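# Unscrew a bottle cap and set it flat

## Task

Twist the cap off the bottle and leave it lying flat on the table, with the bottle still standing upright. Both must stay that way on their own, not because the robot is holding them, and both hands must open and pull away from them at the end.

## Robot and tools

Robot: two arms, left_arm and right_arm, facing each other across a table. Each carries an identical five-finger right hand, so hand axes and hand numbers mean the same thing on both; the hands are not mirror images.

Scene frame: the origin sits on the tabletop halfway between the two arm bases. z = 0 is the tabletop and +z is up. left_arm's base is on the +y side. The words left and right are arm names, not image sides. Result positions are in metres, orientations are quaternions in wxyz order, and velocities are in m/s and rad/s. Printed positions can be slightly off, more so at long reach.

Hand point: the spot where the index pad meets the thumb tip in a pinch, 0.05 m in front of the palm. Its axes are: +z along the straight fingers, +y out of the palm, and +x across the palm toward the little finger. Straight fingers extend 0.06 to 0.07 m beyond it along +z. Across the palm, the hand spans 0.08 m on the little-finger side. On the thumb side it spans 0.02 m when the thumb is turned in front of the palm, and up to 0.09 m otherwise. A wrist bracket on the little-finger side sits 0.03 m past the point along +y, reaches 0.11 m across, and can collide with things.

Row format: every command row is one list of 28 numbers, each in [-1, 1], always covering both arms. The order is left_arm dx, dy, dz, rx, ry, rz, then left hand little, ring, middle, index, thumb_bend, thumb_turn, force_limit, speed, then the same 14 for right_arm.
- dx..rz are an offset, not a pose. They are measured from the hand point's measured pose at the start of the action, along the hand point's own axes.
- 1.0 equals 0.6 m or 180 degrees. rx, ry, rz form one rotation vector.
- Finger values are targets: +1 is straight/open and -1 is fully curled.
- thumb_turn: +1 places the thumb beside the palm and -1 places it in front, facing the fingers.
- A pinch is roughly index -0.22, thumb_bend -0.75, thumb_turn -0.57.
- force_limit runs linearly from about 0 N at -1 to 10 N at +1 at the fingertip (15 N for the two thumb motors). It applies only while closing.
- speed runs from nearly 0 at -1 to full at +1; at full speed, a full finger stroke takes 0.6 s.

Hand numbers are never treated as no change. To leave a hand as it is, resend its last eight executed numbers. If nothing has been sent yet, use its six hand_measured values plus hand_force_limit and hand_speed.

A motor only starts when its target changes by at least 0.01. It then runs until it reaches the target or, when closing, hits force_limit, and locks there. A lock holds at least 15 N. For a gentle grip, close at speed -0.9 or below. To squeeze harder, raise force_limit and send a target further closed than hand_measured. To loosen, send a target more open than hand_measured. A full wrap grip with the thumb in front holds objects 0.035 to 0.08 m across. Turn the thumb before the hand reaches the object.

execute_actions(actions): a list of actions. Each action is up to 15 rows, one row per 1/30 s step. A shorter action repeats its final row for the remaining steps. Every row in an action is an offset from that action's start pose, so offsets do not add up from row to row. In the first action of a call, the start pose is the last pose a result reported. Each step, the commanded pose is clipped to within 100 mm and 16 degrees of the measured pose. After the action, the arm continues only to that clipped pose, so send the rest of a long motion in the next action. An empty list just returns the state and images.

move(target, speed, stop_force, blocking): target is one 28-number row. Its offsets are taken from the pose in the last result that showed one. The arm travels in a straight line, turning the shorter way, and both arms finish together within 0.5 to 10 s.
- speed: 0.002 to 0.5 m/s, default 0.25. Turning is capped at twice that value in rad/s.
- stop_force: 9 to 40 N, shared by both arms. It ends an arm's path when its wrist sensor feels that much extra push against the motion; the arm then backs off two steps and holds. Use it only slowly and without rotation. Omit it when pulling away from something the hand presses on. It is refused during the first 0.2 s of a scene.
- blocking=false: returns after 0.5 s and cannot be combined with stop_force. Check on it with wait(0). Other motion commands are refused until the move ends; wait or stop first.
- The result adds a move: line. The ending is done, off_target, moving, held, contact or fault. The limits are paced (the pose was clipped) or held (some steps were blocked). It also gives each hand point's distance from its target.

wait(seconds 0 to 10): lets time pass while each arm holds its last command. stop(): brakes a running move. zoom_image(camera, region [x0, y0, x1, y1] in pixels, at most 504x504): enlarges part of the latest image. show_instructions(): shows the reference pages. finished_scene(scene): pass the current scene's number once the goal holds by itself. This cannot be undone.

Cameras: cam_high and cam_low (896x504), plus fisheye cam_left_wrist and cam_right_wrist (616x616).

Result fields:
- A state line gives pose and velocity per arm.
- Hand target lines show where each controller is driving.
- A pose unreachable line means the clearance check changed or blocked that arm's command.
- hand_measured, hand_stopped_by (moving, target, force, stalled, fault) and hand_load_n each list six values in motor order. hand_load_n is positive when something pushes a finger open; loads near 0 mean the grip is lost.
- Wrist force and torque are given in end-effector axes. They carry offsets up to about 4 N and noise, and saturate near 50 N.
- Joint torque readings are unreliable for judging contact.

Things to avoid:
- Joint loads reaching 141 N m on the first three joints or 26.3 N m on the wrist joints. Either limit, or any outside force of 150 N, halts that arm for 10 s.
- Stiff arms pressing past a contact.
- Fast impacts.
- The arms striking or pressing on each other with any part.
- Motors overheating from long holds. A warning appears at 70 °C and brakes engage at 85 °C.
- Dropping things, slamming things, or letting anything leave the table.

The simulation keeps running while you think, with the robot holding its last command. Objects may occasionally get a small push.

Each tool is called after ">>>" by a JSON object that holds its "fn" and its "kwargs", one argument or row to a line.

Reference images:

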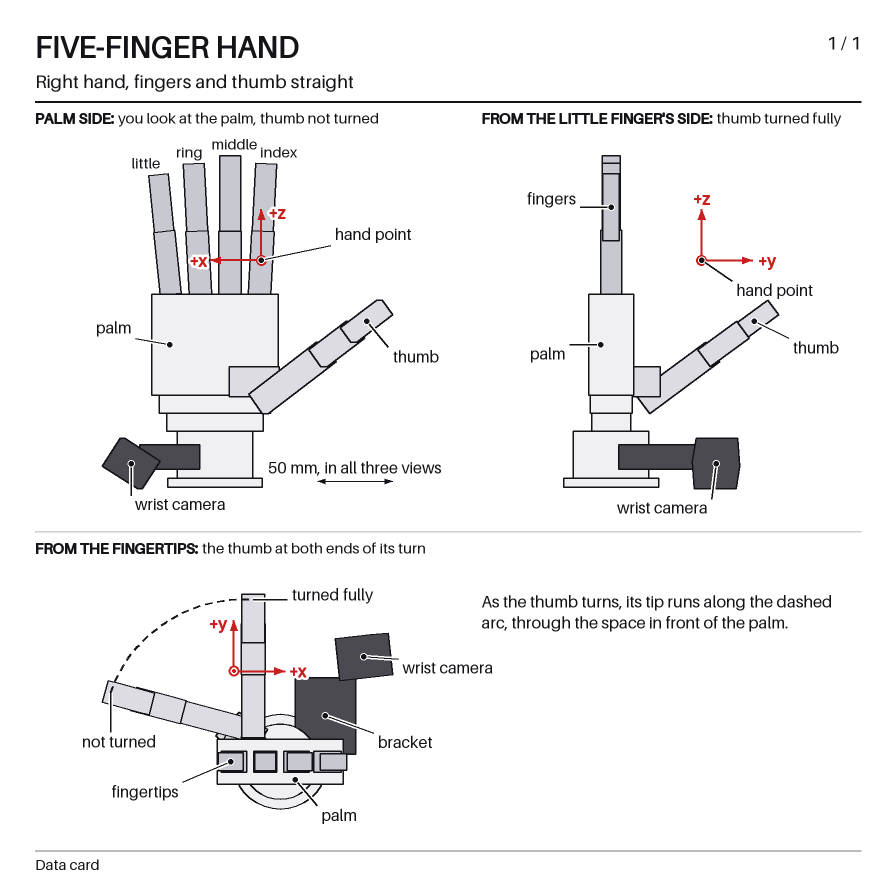

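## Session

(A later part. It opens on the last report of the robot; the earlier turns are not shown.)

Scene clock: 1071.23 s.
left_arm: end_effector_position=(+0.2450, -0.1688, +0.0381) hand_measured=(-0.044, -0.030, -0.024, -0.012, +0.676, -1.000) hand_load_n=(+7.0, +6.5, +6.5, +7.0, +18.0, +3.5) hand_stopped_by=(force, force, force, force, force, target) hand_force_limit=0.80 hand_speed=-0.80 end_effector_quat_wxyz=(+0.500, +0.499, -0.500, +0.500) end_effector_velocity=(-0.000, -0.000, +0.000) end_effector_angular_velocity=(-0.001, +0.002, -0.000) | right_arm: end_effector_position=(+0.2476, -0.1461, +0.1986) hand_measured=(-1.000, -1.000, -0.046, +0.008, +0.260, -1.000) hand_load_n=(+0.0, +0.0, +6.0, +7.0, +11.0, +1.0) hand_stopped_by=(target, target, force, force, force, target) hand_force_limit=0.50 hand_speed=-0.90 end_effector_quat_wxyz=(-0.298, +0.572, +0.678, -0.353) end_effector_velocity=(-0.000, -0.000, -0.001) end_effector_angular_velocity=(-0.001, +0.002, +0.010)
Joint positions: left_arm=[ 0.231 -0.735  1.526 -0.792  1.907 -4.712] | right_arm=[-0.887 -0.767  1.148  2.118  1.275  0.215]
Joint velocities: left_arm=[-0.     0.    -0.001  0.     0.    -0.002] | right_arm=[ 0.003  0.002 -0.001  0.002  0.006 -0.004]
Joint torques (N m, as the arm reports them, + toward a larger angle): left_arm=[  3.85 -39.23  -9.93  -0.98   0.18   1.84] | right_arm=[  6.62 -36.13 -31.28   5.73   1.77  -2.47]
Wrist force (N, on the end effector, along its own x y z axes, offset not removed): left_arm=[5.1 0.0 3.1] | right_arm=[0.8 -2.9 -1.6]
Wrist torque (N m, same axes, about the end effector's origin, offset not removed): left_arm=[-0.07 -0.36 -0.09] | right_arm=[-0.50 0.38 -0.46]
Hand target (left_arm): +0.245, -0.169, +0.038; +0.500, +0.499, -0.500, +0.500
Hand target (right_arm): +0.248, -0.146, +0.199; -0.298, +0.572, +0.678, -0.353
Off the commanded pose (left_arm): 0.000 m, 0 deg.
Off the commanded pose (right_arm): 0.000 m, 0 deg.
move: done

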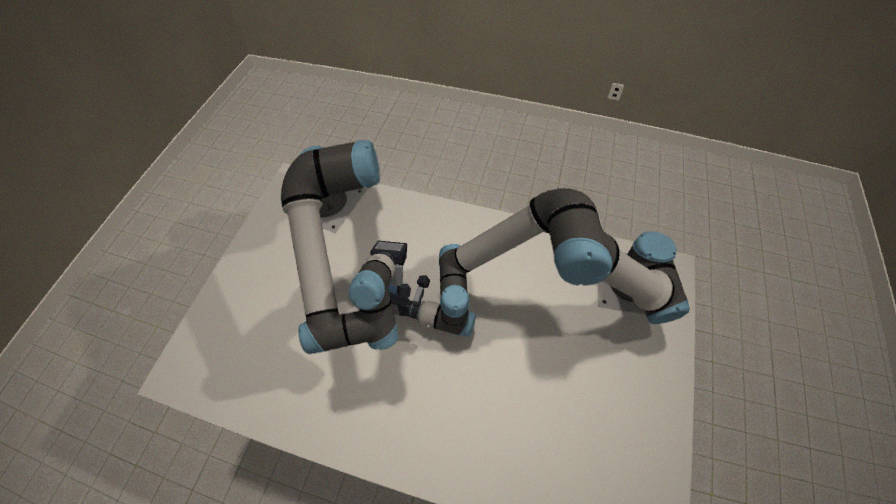

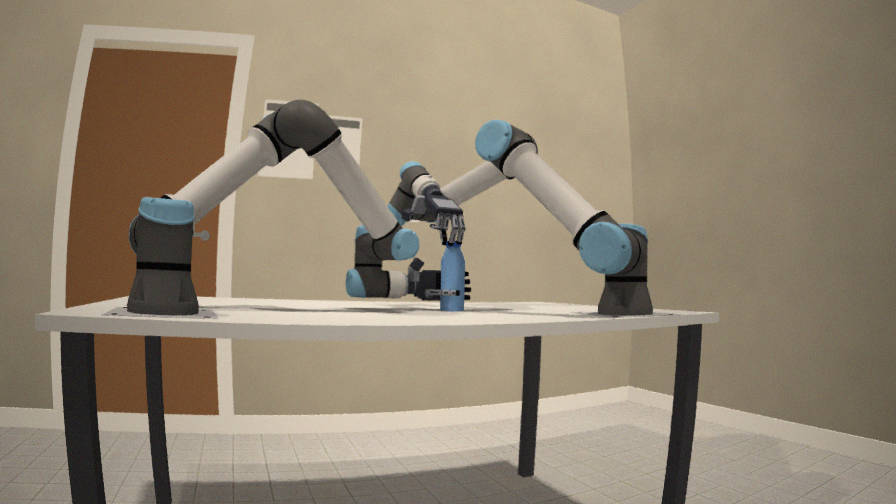

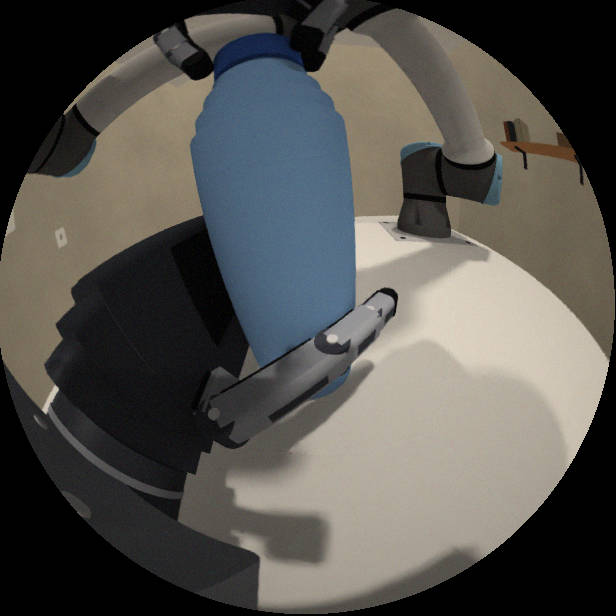

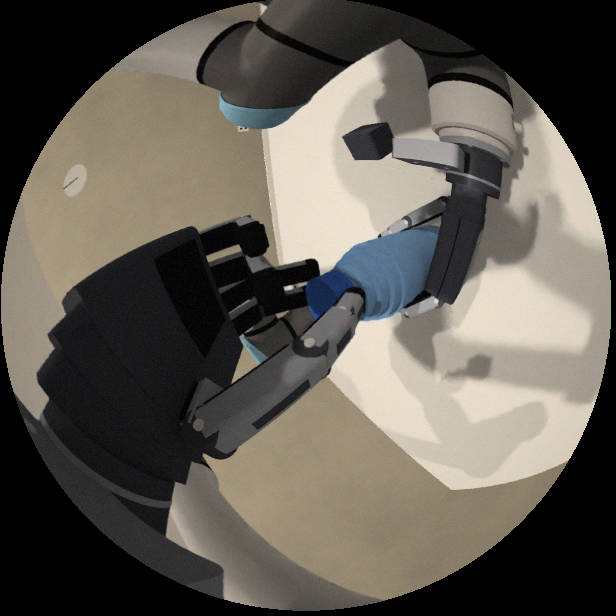

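>>> {"fn": "execute_actions", "kwargs": {
  "actions": [
    [[0,0,0,0,0,0,-0.8,-0.8,-0.8,-0.8,-0.8,-1,0.8,-0.8, 0,0,0,0,0,0,-1,-1,0.4,0.4,0.85,-1,0.5,0.5]]
  ]
}}

>>> {"fn": "move", "kwargs": {
  "target": [0,0,0,0,0,0,-0.8,-0.8,-0.8,-0.8,-0.8,-1,0.8,-0.8, 0.0127,0.00852,-0.01042,0,0.47784,0.33459,-1,-1,0.4,0.4,0.85,-1,0.5,0.5],
  "speed": 0.5
}}

>>> {"fn": "move", "kwargs": {
  "target": [0,0,0,0,0,0,-0.8,-0.8,-0.8,-0.8,-0.8,-1,0.8,-0.8, 0.01318,0.00753,-0.00842,0,0.47784,0.33459,-1,-1,0.4,0.4,0.85,-1,0.5,0.5],
  "speed": 0.5
}}

Scene clock: 1097.93 s.
left_arm: end_effector_position=(+0.2450, -0.1688, +0.0381) hand_measured=(-0.044, -0.030, -0.024, -0.012, +0.676, -1.000) hand_load_n=(+6.5, +6.0, +6.0, +7.0, +18.0, +3.5) hand_stopped_by=(force, force, force, force, force, target) hand_force_limit=0.80 hand_speed=-0.80 end_effector_quat_wxyz=(+0.500, +0.499, -0.500, +0.500) end_effector_velocity=(+0.001, +0.000, +0.000) end_effector_angular_velocity=(+0.000, +0.001, +0.001) | right_arm: end_effector_position=(+0.2476, -0.1460, +0.1986) hand_measured=(-1.000, -1.000, +0.400, +0.400, +0.848, -1.000) hand_load_n=(+0.0, +0.0, +0.0, +0.0, +0.0, +0.0) hand_stopped_by=(target, target, target, target, moving, target) hand_force_limit=0.50 hand_speed=0.50 end_effector_quat_wxyz=(-0.298, +0.572, +0.678, -0.353) end_effector_velocity=(-0.000, -0.000, +0.000) end_effector_angular_velocity=(+0.001, -0.001, -0.000)
Joint positions: left_arm=[ 0.231 -0.735  1.526 -0.792  1.907 -4.712] | right_arm=[-0.887 -0.767  1.147  2.118  1.275  0.215]
Joint velocities: left_arm=[ 0.001  0.    -0.001  0.001  0.    -0.001] | right_arm=[-0.    -0.001  0.001 -0.001 -0.    -0.   ]
Joint torques (N m, as the arm reports them, + toward a larger angle): left_arm=[  3.82 -38.61  -9.41  -0.98   0.18   1.81] | right_arm=[ -4.79 -57.52  -4.99  -0.09  -1.73   2.19]
Wrist force (N, on the end effector, along its own x y z axes, offset not removed): left_arm=[8.0 3.9 -1.8] | right_arm=[1.3 0.0 -2.1]
Wrist torque (N m, same axes, about the end effector's origin, offset not removed): left_arm=[0.53 -0.37 0.10] | right_arm=[0.20 -0.14 -0.03]
Hand target (left_arm): +0.245, -0.169, +0.038; +0.500, +0.499, -0.500, +0.500
Hand target (right_arm): +0.248, -0.146, +0.199; -0.298, +0.572, +0.678, -0.353
Off the commanded pose (left_arm): 0.000 m, 0 deg.
Off the commanded pose (right_arm): 0.000 m, 0 deg.

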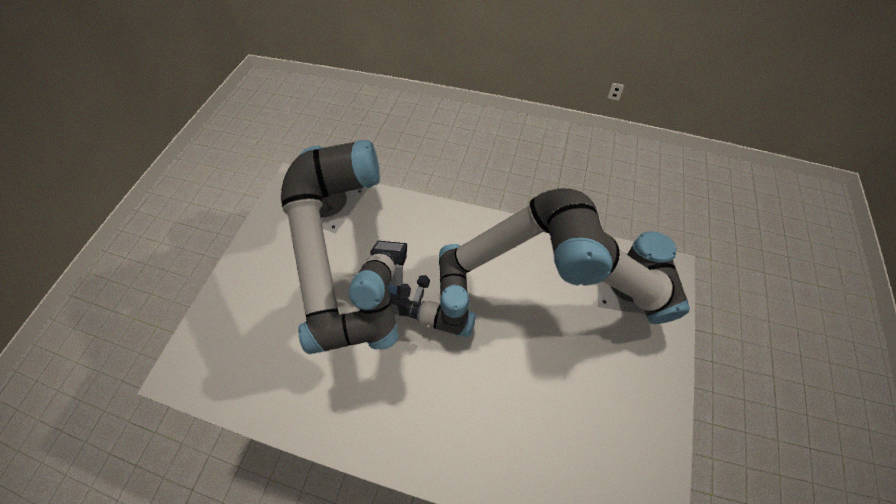

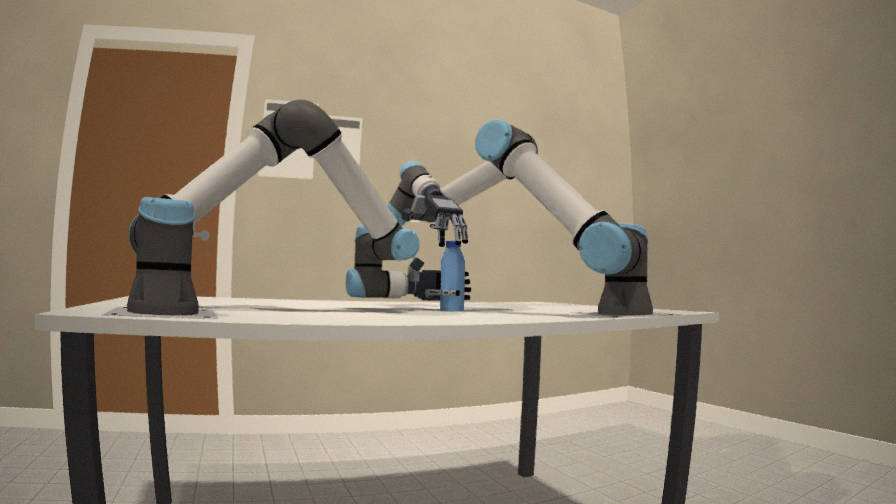

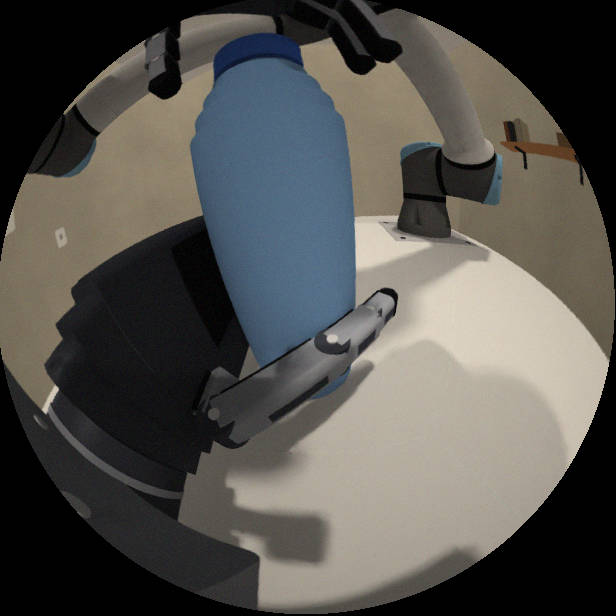

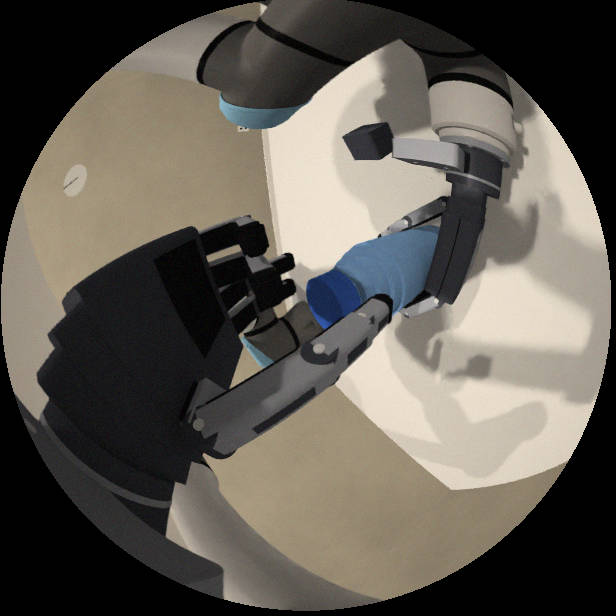

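Scene clock: 1100.53 s.
left_arm: end_effector_position=(+0.2450, -0.1688, +0.0381) hand_measured=(-0.044, -0.030, -0.024, -0.012, +0.676, -1.000) hand_load_n=(+6.5, +6.0, +6.0, +7.0, +18.0, +3.5) hand_stopped_by=(force, force, force, force, force, target) hand_force_limit=0.80 hand_speed=-0.80 end_effector_quat_wxyz=(+0.500, +0.499, -0.500, +0.500) end_effector_velocity=(-0.001, -0.000, +0.000) end_effector_angular_velocity=(-0.000, +0.001, -0.001) | right_arm: end_effector_position=(+0.2547, -0.1374, +0.1987) hand_measured=(-1.000, -1.000, +0.400, +0.400, +0.850, -1.000) hand_load_n=(+0.0, +0.0, +0.0, +0.0, +0.0, +0.0) hand_stopped_by=(target, target, target, target, target, target) hand_force_limit=0.50 hand_speed=0.50 end_effector_quat_wxyz=(-0.461, +0.886, -0.040, +0.021) end_effector_velocity=(-0.001, -0.000, -0.000) end_effector_angular_velocity=(-0.005, -0.004, -0.011)
Joint positions: left_arm=[ 0.231 -0.735  1.526 -0.792  1.907 -4.712] | right_arm=[-1.215 -1.378  1.77   0.784  0.67   2.058]
Joint velocities: left_arm=[-0.001 -0.     0.    -0.     0.    -0.001] | right_arm=[ 0.004 -0.009  0.005 -0.013  0.011  0.018]
Joint torques (N m, as the arm reports them, + toward a larger angle): left_arm=[  3.74 -39.63  -9.41  -1.16   0.2    1.94] | right_arm=[  6.6  -37.15  -3.53  -0.6    0.31   2.35]
Wrist force (N, on the end effector, along its own x y z axes, offset not removed): left_arm=[6.8 -1.0 -2.8] | right_arm=[1.1 -3.8 -4.7]
Wrist torque (N m, same axes, about the end effector's origin, offset not removed): left_arm=[-0.19 -0.18 -0.18] | right_arm=[-0.18 0.00 -0.17]
Hand target (left_arm): +0.245, -0.169, +0.038; +0.500, +0.499, -0.500, +0.500
Hand target (right_arm): +0.255, -0.137, +0.199; -0.461, +0.886, -0.041, +0.022
Off the commanded pose (left_arm): 0.000 m, 0 deg.
Off the commanded pose (right_arm): 0.001 m, 0 deg.
move: done

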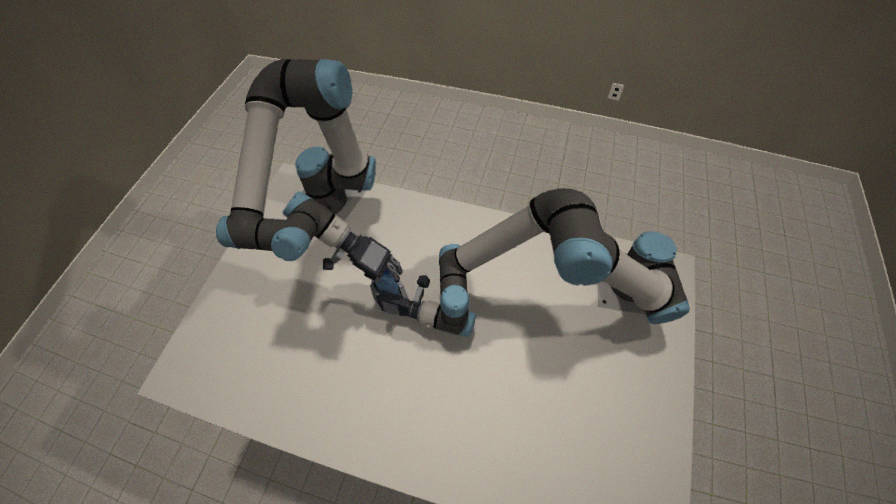

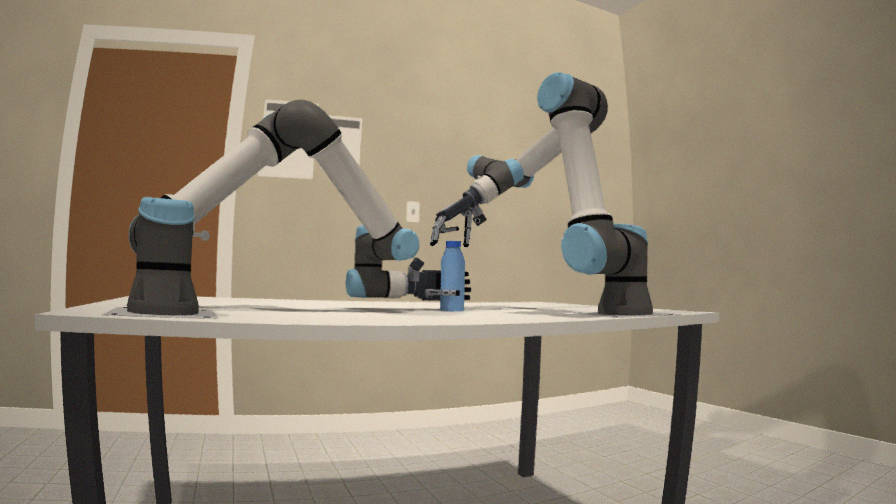

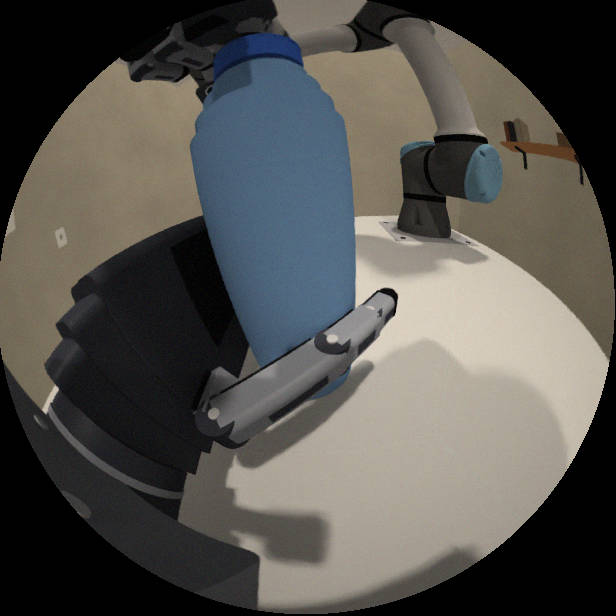

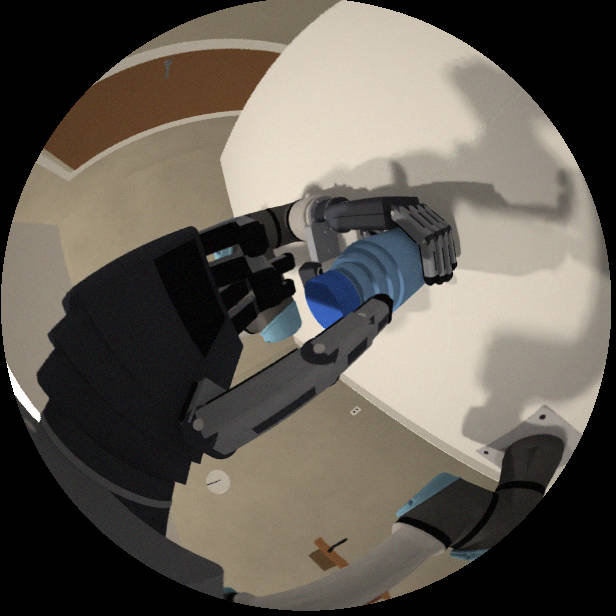

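Scene clock: 1103.13 s.
left_arm: end_effector_position=(+0.2450, -0.1688, +0.0381) hand_measured=(-0.044, -0.030, -0.024, -0.012, +0.676, -1.000) hand_load_n=(+6.5, +6.0, +6.0, +7.0, +18.0, +3.5) hand_stopped_by=(force, force, force, force, force, target) hand_force_limit=0.80 hand_speed=-0.80 end_effector_quat_wxyz=(+0.500, +0.499, -0.500, +0.500) end_effector_velocity=(-0.000, -0.001, +0.001) end_effector_angular_velocity=(-0.002, +0.001, -0.000) | right_arm: end_effector_position=(+0.2616, -0.1444, +0.1976) hand_measured=(-1.000, -1.000, +0.400, +0.400, +0.850, -1.000) hand_load_n=(+0.0, +0.0, +0.0, +0.0, +0.0, +0.0) hand_stopped_by=(target, target, target, target, target, target) hand_force_limit=0.50 hand_speed=0.50 end_effector_quat_wxyz=(+0.264, -0.508, +0.727, -0.378) end_effector_velocity=(-0.000, -0.000, -0.000) end_effector_angular_velocity=(-0.002, +0.005, -0.013)
Joint positions: left_arm=[ 0.231 -0.735  1.526 -0.792  1.907 -4.712] | right_arm=[-0.507 -1.275  1.638  0.801  2.466  4.207]
Joint velocities: left_arm=[-0.    -0.    -0.002 -0.    -0.    -0.001] | right_arm=[ 0.002  0.01  -0.009  0.023  0.004  0.024]
Joint torques (N m, as the arm reports them, + toward a larger angle): left_arm=[  3.91 -38.83  -9.56  -1.09   0.13   1.94] | right_arm=[  8.99 -19.23 -33.24   4.47   2.6    2.25]
Wrist force (N, on the end effector, along its own x y z axes, offset not removed): left_arm=[9.2 2.9 0.1] | right_arm=[-1.3 -2.3 -2.7]
Wrist torque (N m, same axes, about the end effector's origin, offset not removed): left_arm=[0.19 -0.43 0.19] | right_arm=[-0.28 0.48 -0.24]
Hand target (left_arm): +0.245, -0.169, +0.038; +0.500, +0.499, -0.500, +0.500
Hand target (right_arm): +0.262, -0.144, +0.198; +0.264, -0.507, +0.728, -0.378
Off the commanded pose (left_arm): 0.000 m, 0 deg.
Off the commanded pose (right_arm): 0.001 m, 0 deg.
move: done

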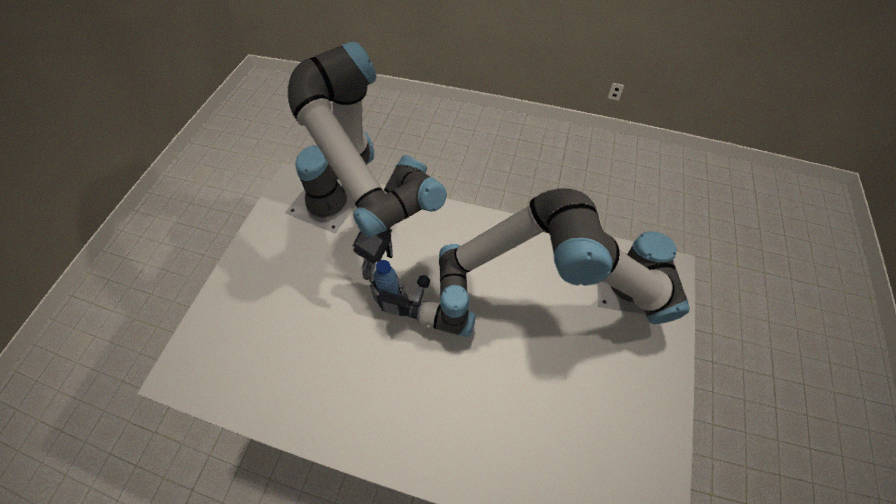

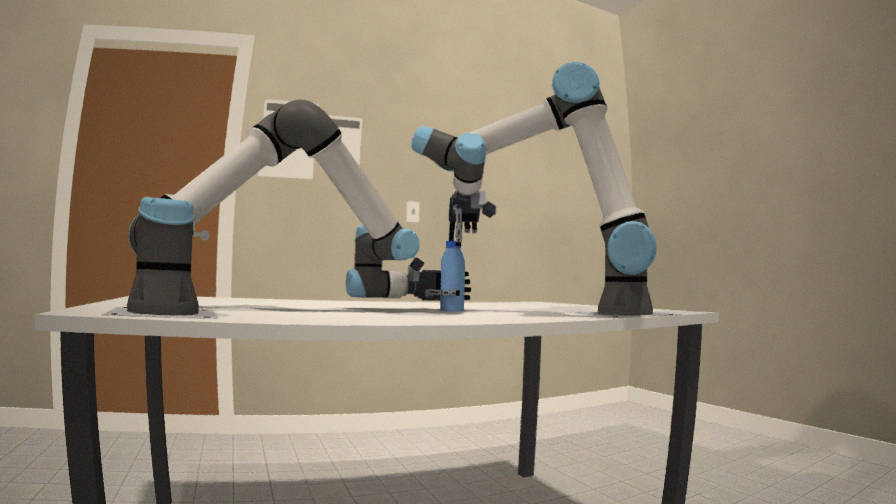

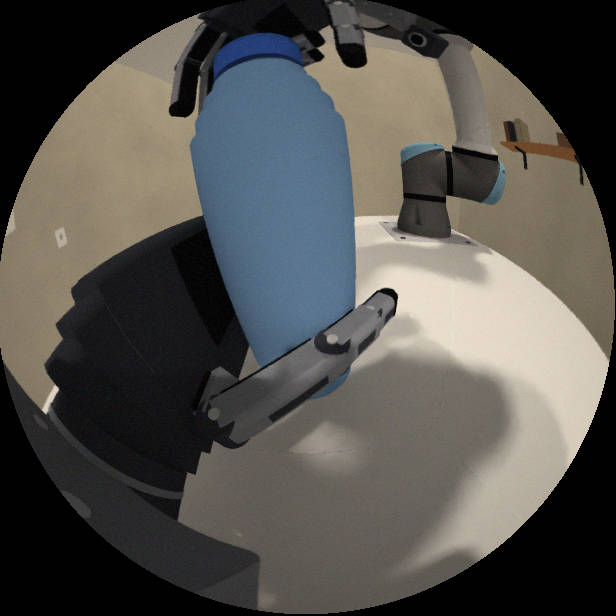

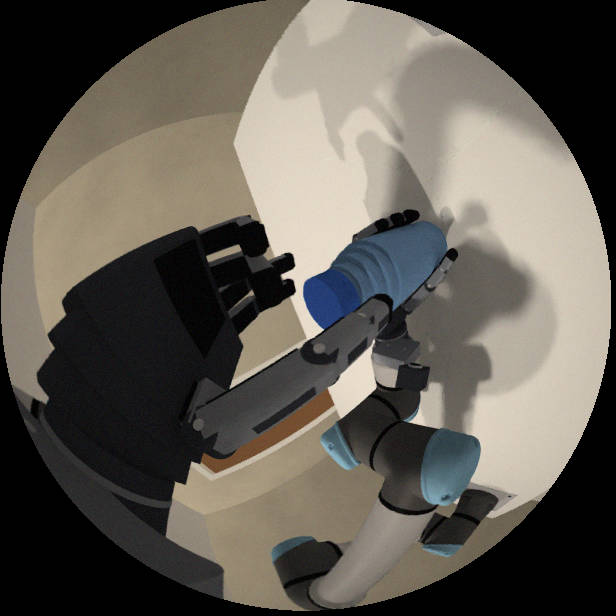

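>>> {"fn": "execute_actions", "kwargs": {
  "actions": [
    [[0,0,0,0,0,0,-0.8,-0.8,-0.8,-0.8,-0.8,-1,0.8,-0.8, 0,0.0007,0.0005,0,0,0,-1,-1,0.08,0.11,0.35,-1,0.6,0.4]],
    [[0,0,0,0,0,0,-0.8,-0.8,-0.8,-0.8,-0.8,-1,0.8,-0.8, 0,0,0,0,0,0,-1,-1,-0.5,-0.5,-0.5,-1,0.6,-0.85]],
    [[0,0,0,0,0,0,-0.8,-0.8,-0.8,-0.8,-0.8,-1,0.8,-0.8, 0,0,0,0,0,0,-1,-1,-0.5,-0.5,-0.5,-1,0.6,-0.85]]
  ]
}}

Scene clock: 1130.67 s.
left_arm: end_effector_position=(+0.2450, -0.1688, +0.0381) hand_measured=(-0.044, -0.030, -0.024, -0.012, +0.676, -1.000) hand_load_n=(+5.0, +5.0, +5.0, +6.5, +18.5, +4.5) hand_stopped_by=(force, force, force, force, force, target) hand_force_limit=0.80 hand_speed=-0.80 end_effector_quat_wxyz=(+0.500, +0.499, -0.500, +0.500) end_effector_velocity=(-0.001, -0.001, +0.000) end_effector_angular_velocity=(-0.000, +0.001, -0.002) | right_arm: end_effector_position=(+0.2616, -0.1443, +0.1971) hand_measured=(-1.000, -1.000, -0.040, +0.006, +0.258, -1.000) hand_load_n=(+0.0, +0.0, +10.5, +7.5, +11.5, +0.5) hand_stopped_by=(target, target, force, force, force, target) hand_force_limit=0.60 hand_speed=-0.85 end_effector_quat_wxyz=(+0.264, -0.508, +0.727, -0.378) end_effector_velocity=(+0.000, -0.000, +0.000) end_effector_angular_velocity=(-0.000, -0.000, -0.001)
Joint positions: left_arm=[ 0.231 -0.735  1.526 -0.792  1.907 -4.712] | right_arm=[-0.507 -1.275  1.639  0.799  2.466  4.207]
Joint velocities: left_arm=[-0.002  0.    -0.001  0.001  0.    -0.001] | right_arm=[-0.     0.    -0.     0.     0.001  0.   ]
Joint torques (N m, as the arm reports them, + toward a larger angle): left_arm=[  4.   -38.58  -9.73  -1.04   0.15   2.03] | right_arm=[ -2.29 -38.87  -7.95   0.13  -0.29  -1.92]
Wrist force (N, on the end effector, along its own x y z axes, offset not removed): left_arm=[14.1 7.8 -4.8] | right_arm=[0.4 -8.0 2.3]
Wrist torque (N m, same axes, about the end effector's origin, offset not removed): left_arm=[0.38 -0.26 0.60] | right_arm=[-0.51 0.19 -0.40]
Hand target (left_arm): +0.245, -0.169, +0.038; +0.500, +0.499, -0.500, +0.500
Hand target (right_arm): +0.262, -0.144, +0.197; +0.264, -0.508, +0.727, -0.378
Off the commanded pose (left_arm): 0.000 m, 0 deg.
Off the commanded pose (right_arm): 0.000 m, 0 deg.

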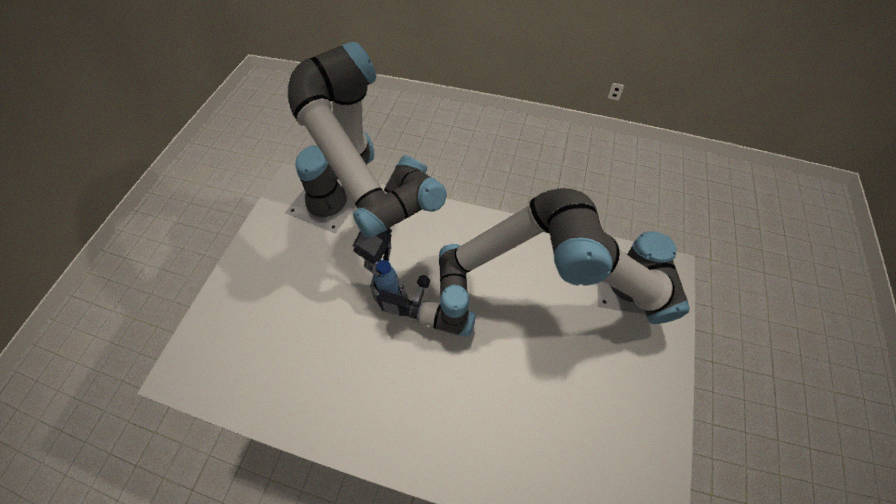

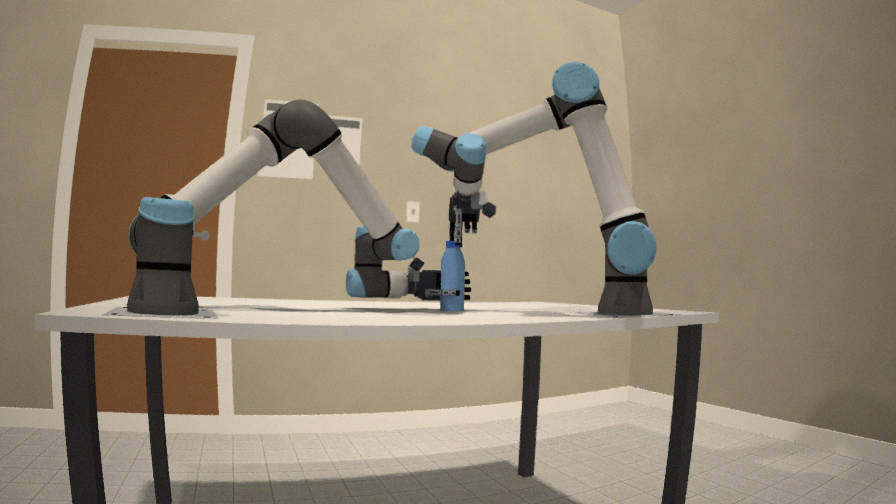

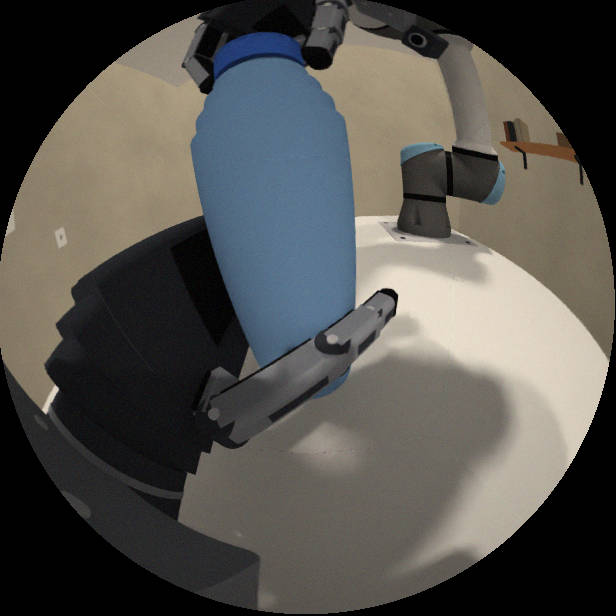

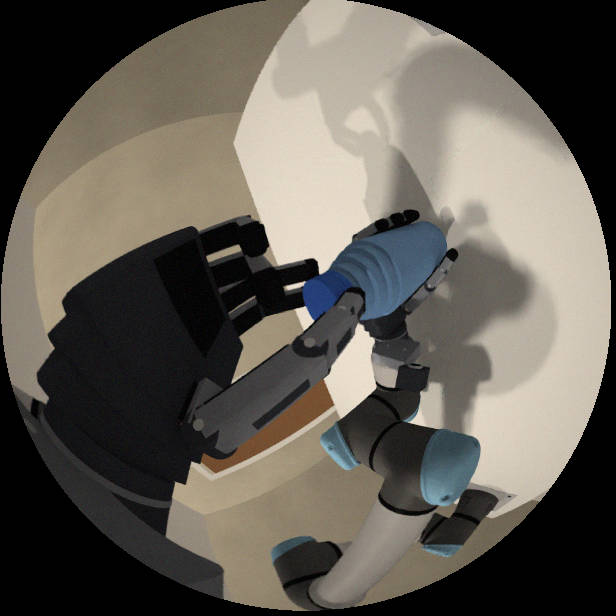

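>>> {"fn": "move", "kwargs": {
  "target": [0,0,0,0,0,0,-0.8,-0.8,-0.8,-0.8,-0.8,-1,0.8,-0.8, -0.00862,0.00308,-0.00818,0,-0.31856,-0.22306,-1,-1,-0.5,-0.5,-0.5,-1,0.6,-0.85],
  "speed": 0.3
}}

Scene clock: 1149.00 s.
left_arm: end_effector_position=(+0.2450, -0.1688, +0.0381) hand_measured=(-0.044, -0.030, -0.024, -0.012, +0.676, -1.000) hand_load_n=(+3.5, +3.5, +5.0, +7.5, +18.5, +3.0) hand_stopped_by=(force, force, force, force, force, target) hand_force_limit=0.80 hand_speed=-0.80 end_effector_quat_wxyz=(+0.500, +0.499, -0.500, +0.500) end_effector_velocity=(+0.000, +0.000, -0.001) end_effector_angular_velocity=(+0.002, -0.001, +0.001) | right_arm: end_effector_position=(+0.2589, -0.1380, +0.1989) hand_measured=(-1.000, -1.000, -0.042, +0.006, +0.258, -1.000) hand_load_n=(+0.0, +0.0, +0.0, +9.0, +5.5, -3.0) hand_stopped_by=(target, target, force, force, force, target) hand_force_limit=0.60 hand_speed=-0.85 end_effector_quat_wxyz=(+0.434, -0.833, +0.304, -0.159) end_effector_velocity=(-0.000, +0.000, -0.000) end_effector_angular_velocity=(+0.000, +0.002, +0.014)
Joint positions: left_arm=[ 0.231 -0.735  1.526 -0.792  1.907 -4.712] | right_arm=[-1.065 -1.636  1.94   0.373  1.156  2.828]
Joint velocities: left_arm=[ 0.001 -0.     0.     0.001  0.     0.002] | right_arm=[-0.006  0.004 -0.003  0.006 -0.017 -0.013]
Joint torques (N m, as the arm reports them, + toward a larger angle): left_arm=[  3.83 -38.73  -9.58  -1.07   0.06   1.05] | right_arm=[ -2.7   -1.88 -28.59   5.14  -2.3   -2.13]
Wrist force (N, on the end effector, along its own x y z axes, offset not removed): left_arm=[2.8 7.4 -2.8] | right_arm=[5.9 -11.1 -2.5]
Wrist torque (N m, same axes, about the end effector's origin, offset not removed): left_arm=[0.31 -0.09 0.62] | right_arm=[-0.24 0.11 -0.17]
Hand target (left_arm): +0.245, -0.169, +0.038; +0.500, +0.499, -0.500, +0.500
Hand target (right_arm): +0.259, -0.138, +0.199; -0.434, +0.833, -0.304, +0.159
Off the commanded pose (left_arm): 0.000 m, 0 deg.
Off the commanded pose (right_arm): 0.001 m, 0 deg.
move: done

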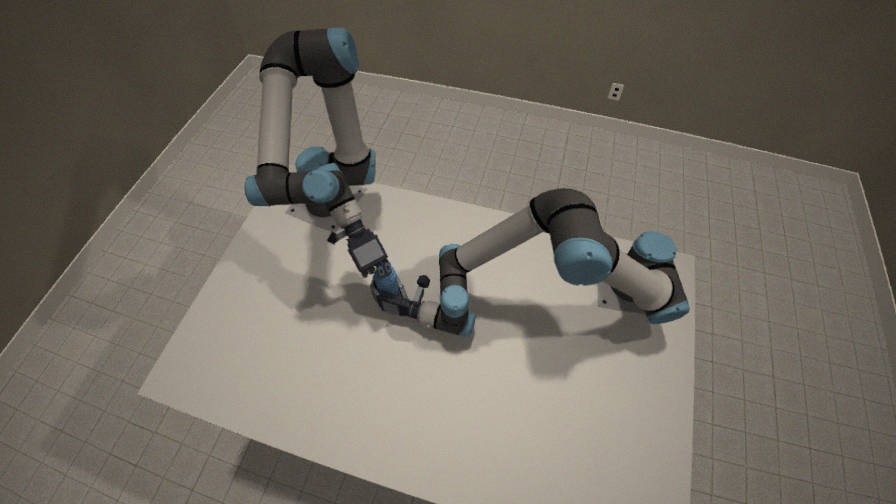

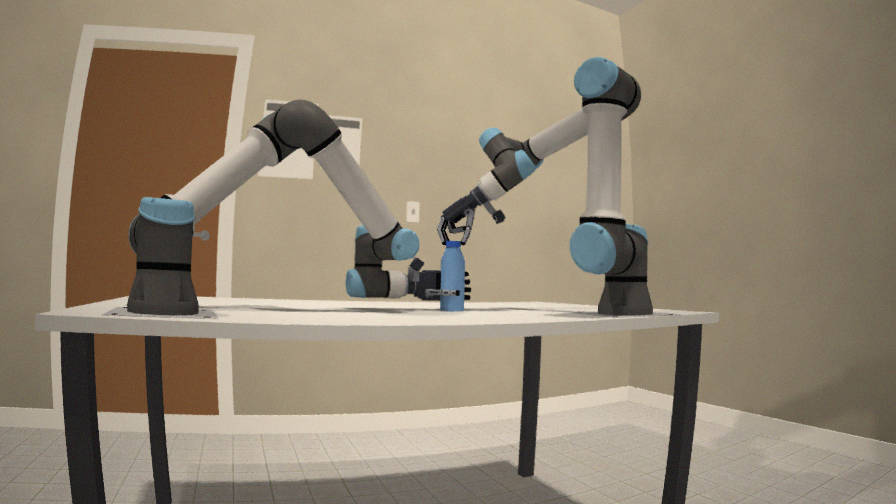

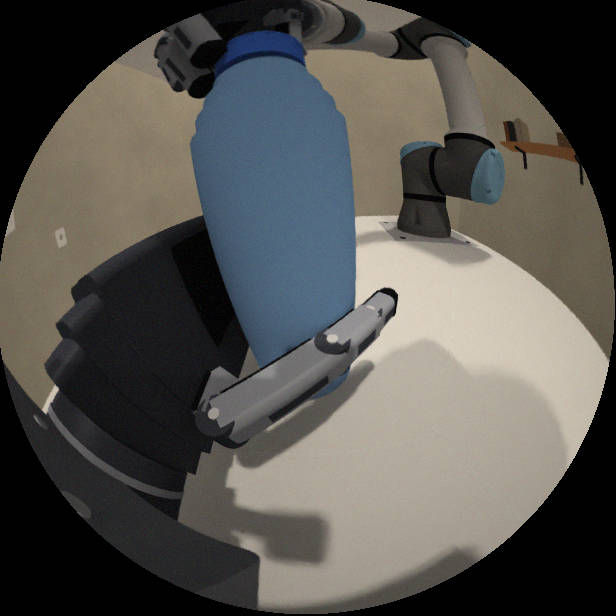

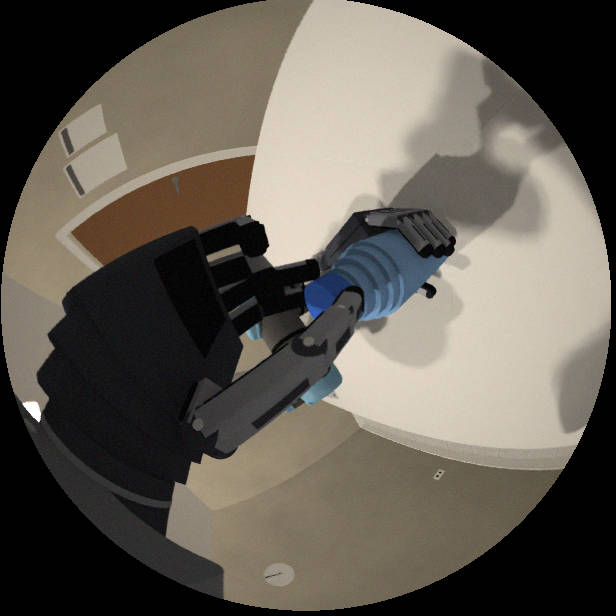

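>>> {"fn": "zoom_image", "kwargs": {
  "camera": "cam_low",
  "region": [410, 205, 500, 320]
}}

>>> {"fn": "zoom_image", "kwargs": {
  "camera": "cam_right_wrist",
  "region": [240, 220, 420, 360]
}}

Region (410, 205, 500, 320) of cam_low's 896x504 image, scaled by 4.383, with more detail than that image has; it fills the left 394 columns of this view, and the rest is white.

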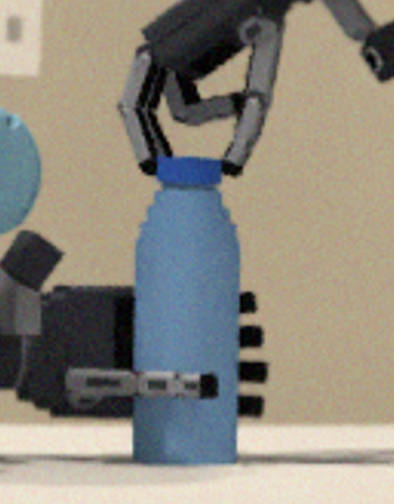

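Region (240, 220, 420, 360) of cam_right_wrist's 616x616 image, scaled by 2.800, with more detail than that image has.

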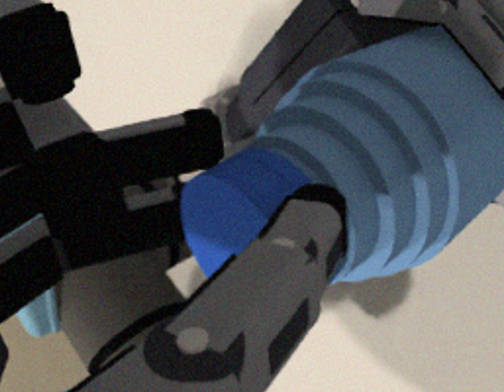

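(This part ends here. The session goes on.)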